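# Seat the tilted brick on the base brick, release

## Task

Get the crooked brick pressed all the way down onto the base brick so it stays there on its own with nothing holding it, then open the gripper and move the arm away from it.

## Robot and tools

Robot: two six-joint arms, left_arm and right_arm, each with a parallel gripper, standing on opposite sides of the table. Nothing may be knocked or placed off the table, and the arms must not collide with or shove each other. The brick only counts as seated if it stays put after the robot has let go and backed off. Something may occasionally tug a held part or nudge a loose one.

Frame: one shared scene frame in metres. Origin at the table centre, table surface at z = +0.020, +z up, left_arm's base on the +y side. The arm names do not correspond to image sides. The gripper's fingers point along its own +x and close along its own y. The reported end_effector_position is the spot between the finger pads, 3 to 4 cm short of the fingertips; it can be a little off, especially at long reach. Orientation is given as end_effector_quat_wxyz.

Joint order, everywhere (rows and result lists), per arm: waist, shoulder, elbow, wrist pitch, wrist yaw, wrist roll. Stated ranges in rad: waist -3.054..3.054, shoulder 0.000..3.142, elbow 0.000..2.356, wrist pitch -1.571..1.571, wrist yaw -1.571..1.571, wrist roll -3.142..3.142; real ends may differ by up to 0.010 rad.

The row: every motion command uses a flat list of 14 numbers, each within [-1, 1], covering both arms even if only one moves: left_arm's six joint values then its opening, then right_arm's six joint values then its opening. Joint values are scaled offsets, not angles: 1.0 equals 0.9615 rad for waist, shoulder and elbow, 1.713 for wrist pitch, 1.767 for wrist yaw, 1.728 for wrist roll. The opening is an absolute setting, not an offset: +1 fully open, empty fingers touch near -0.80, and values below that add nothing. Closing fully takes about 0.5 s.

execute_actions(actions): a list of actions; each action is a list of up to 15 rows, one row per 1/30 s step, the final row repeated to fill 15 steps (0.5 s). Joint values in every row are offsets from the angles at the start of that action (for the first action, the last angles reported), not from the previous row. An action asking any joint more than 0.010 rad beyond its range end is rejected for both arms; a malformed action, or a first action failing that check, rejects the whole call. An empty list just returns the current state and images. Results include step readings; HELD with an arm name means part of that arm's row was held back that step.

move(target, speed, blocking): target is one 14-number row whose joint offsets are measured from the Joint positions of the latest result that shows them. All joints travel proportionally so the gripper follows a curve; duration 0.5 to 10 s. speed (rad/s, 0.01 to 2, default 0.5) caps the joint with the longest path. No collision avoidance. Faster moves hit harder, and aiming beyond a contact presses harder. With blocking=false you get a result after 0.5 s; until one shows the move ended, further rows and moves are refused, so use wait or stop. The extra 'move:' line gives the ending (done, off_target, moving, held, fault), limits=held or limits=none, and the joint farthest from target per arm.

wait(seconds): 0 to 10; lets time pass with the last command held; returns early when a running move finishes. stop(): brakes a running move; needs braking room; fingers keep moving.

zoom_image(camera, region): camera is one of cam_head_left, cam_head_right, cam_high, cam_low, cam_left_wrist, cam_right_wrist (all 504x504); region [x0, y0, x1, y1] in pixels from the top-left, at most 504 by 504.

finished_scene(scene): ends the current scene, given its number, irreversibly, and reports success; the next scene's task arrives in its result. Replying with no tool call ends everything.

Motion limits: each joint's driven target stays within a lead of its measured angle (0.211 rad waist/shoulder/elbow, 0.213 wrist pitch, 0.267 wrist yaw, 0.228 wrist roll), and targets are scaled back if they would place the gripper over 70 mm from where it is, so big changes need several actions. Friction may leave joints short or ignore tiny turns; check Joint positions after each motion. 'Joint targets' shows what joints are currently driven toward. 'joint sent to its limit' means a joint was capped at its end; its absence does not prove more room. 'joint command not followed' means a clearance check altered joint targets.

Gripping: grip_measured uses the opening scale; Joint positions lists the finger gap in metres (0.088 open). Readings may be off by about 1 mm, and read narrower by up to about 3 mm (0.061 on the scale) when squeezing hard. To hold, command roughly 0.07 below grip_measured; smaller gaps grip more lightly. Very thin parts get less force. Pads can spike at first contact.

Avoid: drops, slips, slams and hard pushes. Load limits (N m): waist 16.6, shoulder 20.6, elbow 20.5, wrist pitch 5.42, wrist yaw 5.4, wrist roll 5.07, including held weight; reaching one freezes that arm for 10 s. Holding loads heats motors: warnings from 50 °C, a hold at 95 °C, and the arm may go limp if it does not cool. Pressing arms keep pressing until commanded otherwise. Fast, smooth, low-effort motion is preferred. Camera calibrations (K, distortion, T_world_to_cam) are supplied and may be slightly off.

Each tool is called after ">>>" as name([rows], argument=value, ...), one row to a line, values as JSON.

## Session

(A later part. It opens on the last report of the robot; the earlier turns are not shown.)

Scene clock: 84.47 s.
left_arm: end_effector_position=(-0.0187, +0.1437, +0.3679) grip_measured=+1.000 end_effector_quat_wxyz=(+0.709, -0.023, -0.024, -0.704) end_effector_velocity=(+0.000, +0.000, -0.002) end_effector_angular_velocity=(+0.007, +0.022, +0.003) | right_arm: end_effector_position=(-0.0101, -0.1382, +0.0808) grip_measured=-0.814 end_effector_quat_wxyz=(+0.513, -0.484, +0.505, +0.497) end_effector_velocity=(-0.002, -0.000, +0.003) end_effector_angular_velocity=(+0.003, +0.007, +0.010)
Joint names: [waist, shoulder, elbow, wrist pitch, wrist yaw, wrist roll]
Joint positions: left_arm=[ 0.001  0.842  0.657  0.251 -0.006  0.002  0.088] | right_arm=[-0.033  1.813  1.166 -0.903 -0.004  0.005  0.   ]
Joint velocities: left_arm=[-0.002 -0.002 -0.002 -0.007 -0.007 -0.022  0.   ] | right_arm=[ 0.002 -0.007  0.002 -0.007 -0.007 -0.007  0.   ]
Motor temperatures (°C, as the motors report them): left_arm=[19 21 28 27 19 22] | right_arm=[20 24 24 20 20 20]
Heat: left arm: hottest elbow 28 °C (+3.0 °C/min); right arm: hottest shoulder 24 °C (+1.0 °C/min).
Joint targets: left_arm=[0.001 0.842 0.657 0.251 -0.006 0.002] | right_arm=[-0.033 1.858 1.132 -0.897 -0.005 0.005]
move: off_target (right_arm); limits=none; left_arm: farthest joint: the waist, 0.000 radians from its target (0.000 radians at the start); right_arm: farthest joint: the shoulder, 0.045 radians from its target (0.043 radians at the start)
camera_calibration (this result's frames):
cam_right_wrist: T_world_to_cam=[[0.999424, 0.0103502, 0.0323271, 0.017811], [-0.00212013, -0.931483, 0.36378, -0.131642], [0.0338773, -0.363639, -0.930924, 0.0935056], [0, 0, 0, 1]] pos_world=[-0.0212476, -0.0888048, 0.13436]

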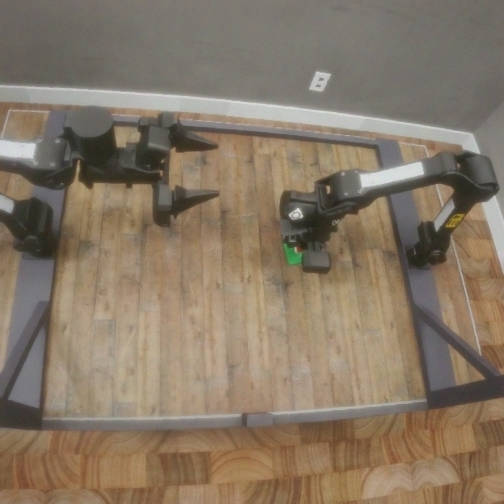

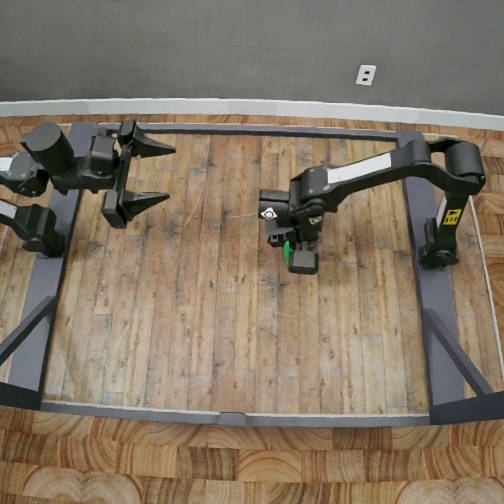

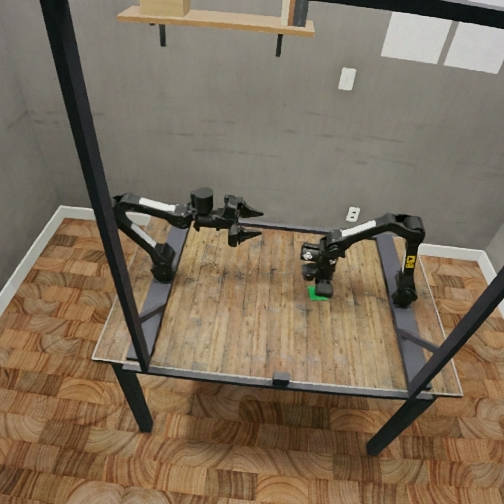

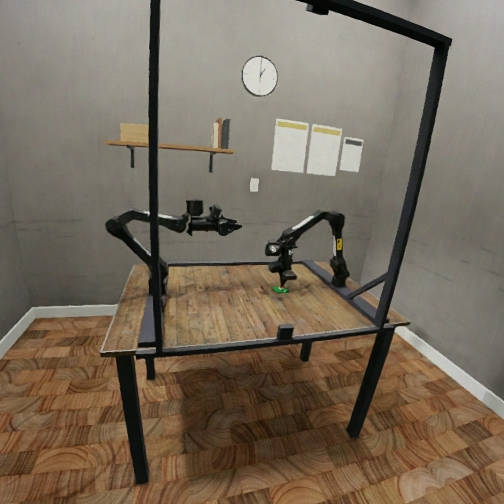

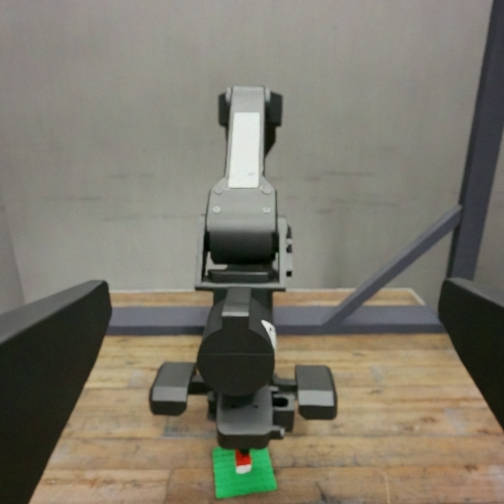

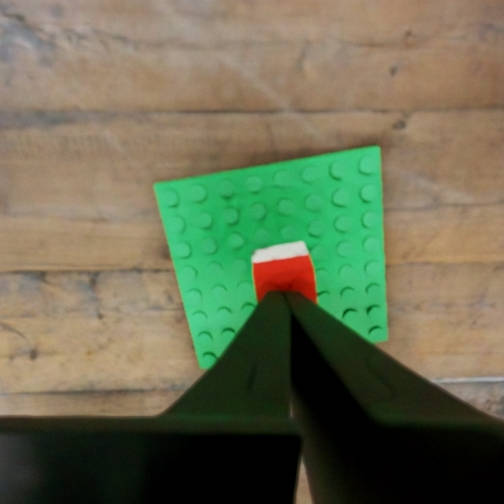

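>>> move(target=[0,0,0,0,0,0,1, 0,0.075,-0.06,0.008,0,0,-1], speed=0.05)

>>> zoom_image(camera="cam_right_wrist", region=[210, 200, 360, 350])

>>> move(target=[0,0,0,0,0,0,1, 0,-0.1,0.1,-0.1,0,0,0.3], speed=0.15)

>>> zoom_image(camera="cam_right_wrist", region=[190, 150, 370, 330])

>>> zoom_image(camera="cam_low", region=[260, 270, 300, 310])

Scene clock: 103.37 s.
left_arm: end_effector_position=(-0.0187, +0.1437, +0.3679) grip_measured=+1.000 end_effector_quat_wxyz=(+0.709, -0.023, -0.024, -0.704) end_effector_velocity=(-0.003, +0.000, +0.000) end_effector_angular_velocity=(+0.002, -0.008, -0.014) | right_arm: end_effector_position=(-0.0100, -0.1396, +0.0780) grip_measured=-0.814 end_effector_quat_wxyz=(+0.512, -0.486, +0.506, +0.495) end_effector_velocity=(-0.003, -0.002, -0.001) end_effector_angular_velocity=(-0.011, +0.022, -0.009)
Joint names: [waist, shoulder, elbow, wrist pitch, wrist yaw, wrist roll]
Joint positions: left_arm=[ 0.001  0.842  0.657  0.251 -0.006  0.002  0.088] | right_arm=[-0.033  1.816  1.158 -0.897 -0.003  0.005  0.   ]
Joint velocities: left_arm=[-0.007 -0.002  0.002 -0.007  0.007  0.007  0.   ] | right_arm=[-0.002  0.002 -0.002 -0.007 -0.022  0.007  0.   ]
Motor temperatures (°C, as the motors report them): left_arm=[19 22 29 27 19 22] | right_arm=[20 23 23 21 20 20]
Heat: left arm: hottest elbow 29 °C (+3.0 °C/min); right arm: hottest shoulder 23 °C (-2.0 °C/min).
Joint targets: left_arm=[0.001 0.842 0.657 0.251 -0.006 0.002] | right_arm=[-0.033 1.885 1.108 -0.889 -0.004 0.005]
move: off_target (right_arm); limits=none; left_arm: farthest joint: the waist, 0.000 radians from its target (0.000 radians at the start); right_arm: farthest joint: the shoulder, 0.069 radians from its target (0.072 radians at the start)
camera_calibration (this result's frames):
cam_right_wrist: T_world_to_cam=[[0.999392, 0.0105061, 0.033238, 0.0177407], [-0.0024935, -0.929514, 0.368779, -0.132057], [0.0347696, -0.368638, -0.928922, 0.08954], [0, 0, 0, 1]] pos_world=[-0.0211724, -0.0899273, 0.131286]

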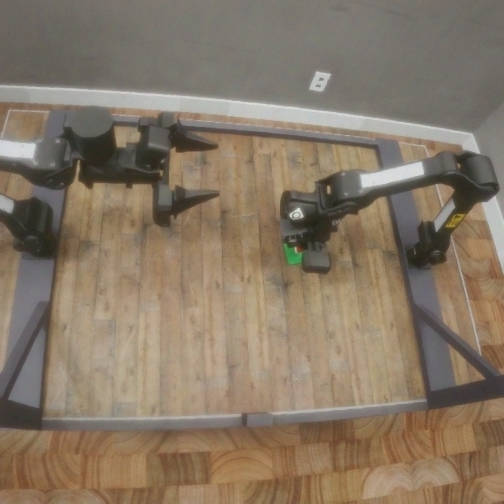

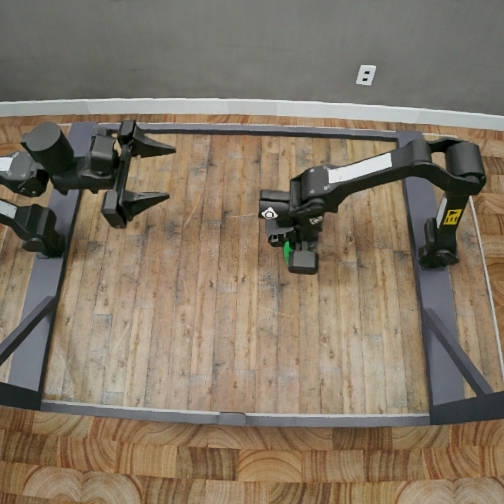

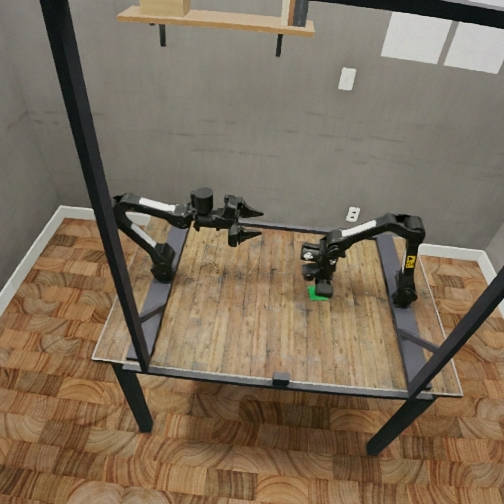

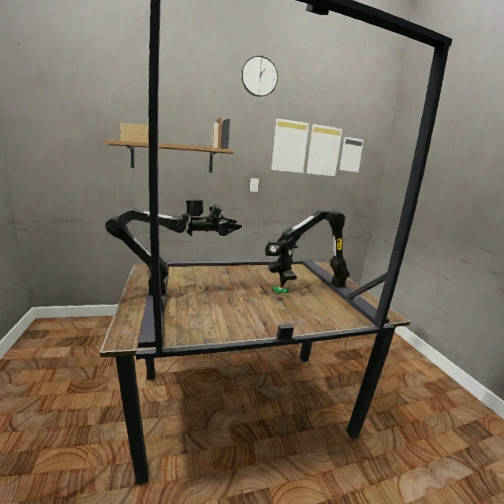

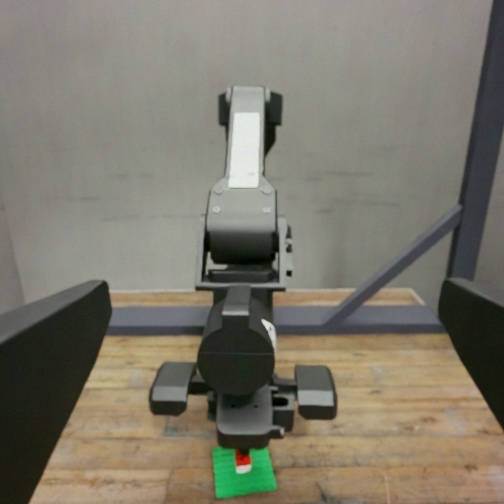

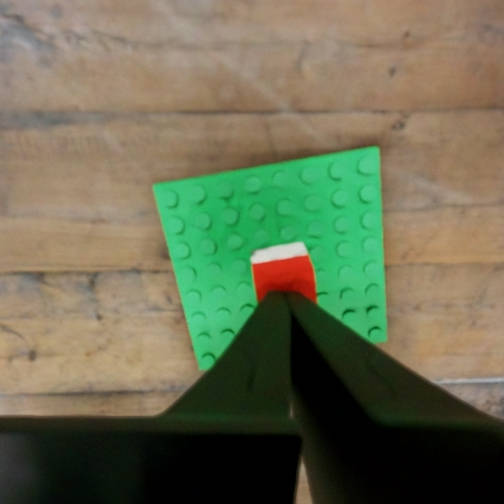

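Region (210, 200, 360, 350) of cam_right_wrist's 504x504 image, scaled by 3.360, with more detail than that image has.

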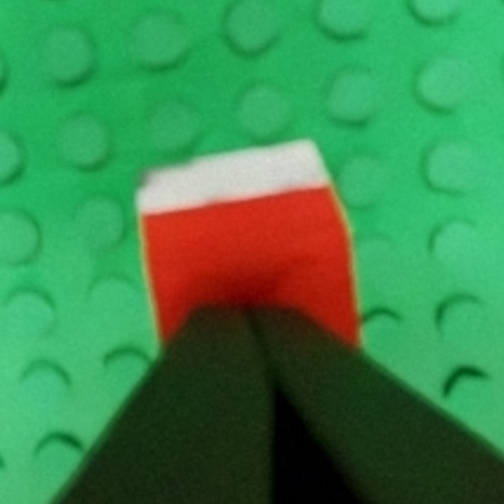

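Scene clock: 104.93 s.
left_arm: end_effector_position=(-0.0187, +0.1437, +0.3679) grip_measured=+1.000 end_effector_quat_wxyz=(+0.709, -0.023, -0.024, -0.704) end_effector_velocity=(+0.000, +0.000, -0.002) end_effector_angular_velocity=(+0.007, +0.022, +0.003) | right_arm: end_effector_position=(-0.0113, -0.1477, +0.1223) grip_measured=+0.297 end_effector_quat_wxyz=(+0.511, -0.486, +0.507, +0.496) end_effector_velocity=(-0.003, -0.001, -0.000) end_effector_angular_velocity=(-0.007, +0.022, +0.020)
Joint names: [waist, shoulder, elbow, wrist pitch, wrist yaw, wrist roll]
Joint positions: left_arm=[ 0.001  0.842  0.657  0.251 -0.006  0.002  0.088] | right_arm=[-0.031  1.733  1.242 -1.066 -0.006  0.005  0.054]
Joint velocities: left_arm=[-0.002 -0.002 -0.002 -0.007 -0.007 -0.022  0.   ] | right_arm=[-0.002  0.002  0.002 -0.007 -0.022 -0.022 -0.   ]
Motor temperatures (°C, as the motors report them): left_arm=[19 22 29 27 19 22] | right_arm=[20 23 23 21 20 20]
Heat: left arm: hottest elbow 29 °C (+3.0 °C/min); right arm: hottest shoulder 23 °C (-2.0 °C/min).
Joint targets: left_arm=[0.001 0.842 0.657 0.251 -0.006 0.002] | right_arm=[-0.033 1.720 1.254 -1.068 -0.003 0.005]
move: off_target (right_arm); limits=none; left_arm: farthest joint: the waist, 0.000 radians from its target (0.000 radians at the start); right_arm: farthest joint: the shoulder, 0.013 radians from its target (0.097 radians at the start)
camera_calibration (this result's frames):
cam_right_wrist: T_world_to_cam=[[0.99944, 0.012873, 0.0308864, 0.0183125], [0.00052707, -0.928979, 0.370131, -0.155913], [0.0334575, -0.369908, -0.928466, 0.127435], [0, 0, 0, 1]] pos_world=[-0.0224838, -0.0979362, 0.175462]

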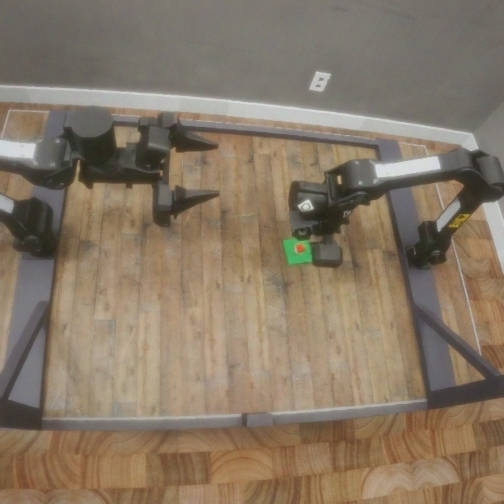

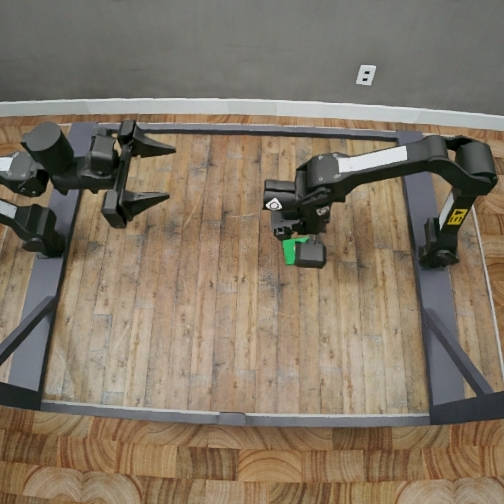

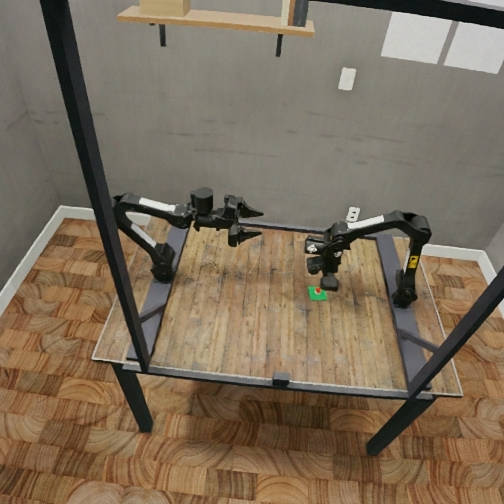

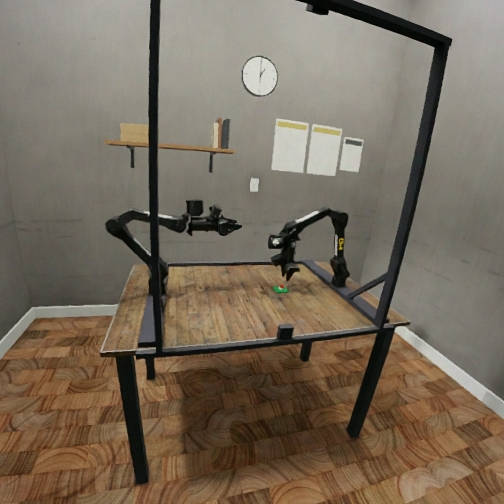

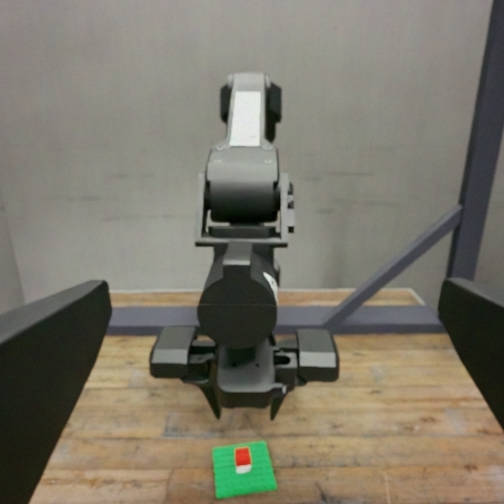

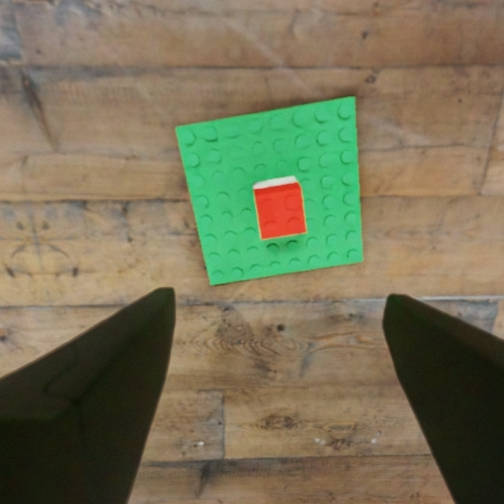

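Region (190, 150, 370, 330) of cam_right_wrist's 504x504 image, scaled by 2.800, with more detail than that image has.

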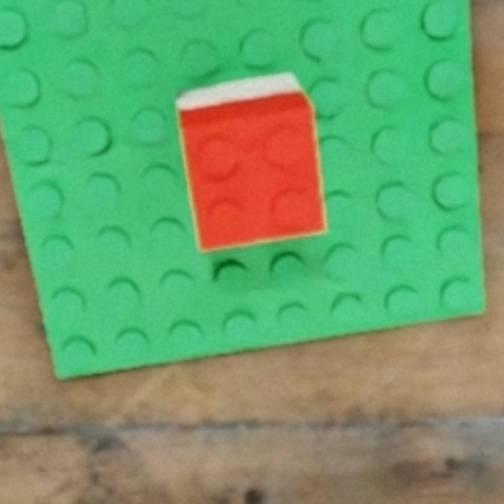

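Region (260, 270, 300, 310) of cam_low's 504x504 image, scaled by 12.600, with more detail than that image has.

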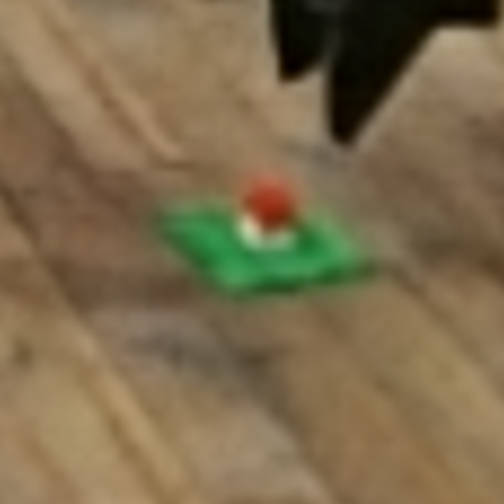

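>>> finished_scene(scene=1)

The scene is finished: the task was done.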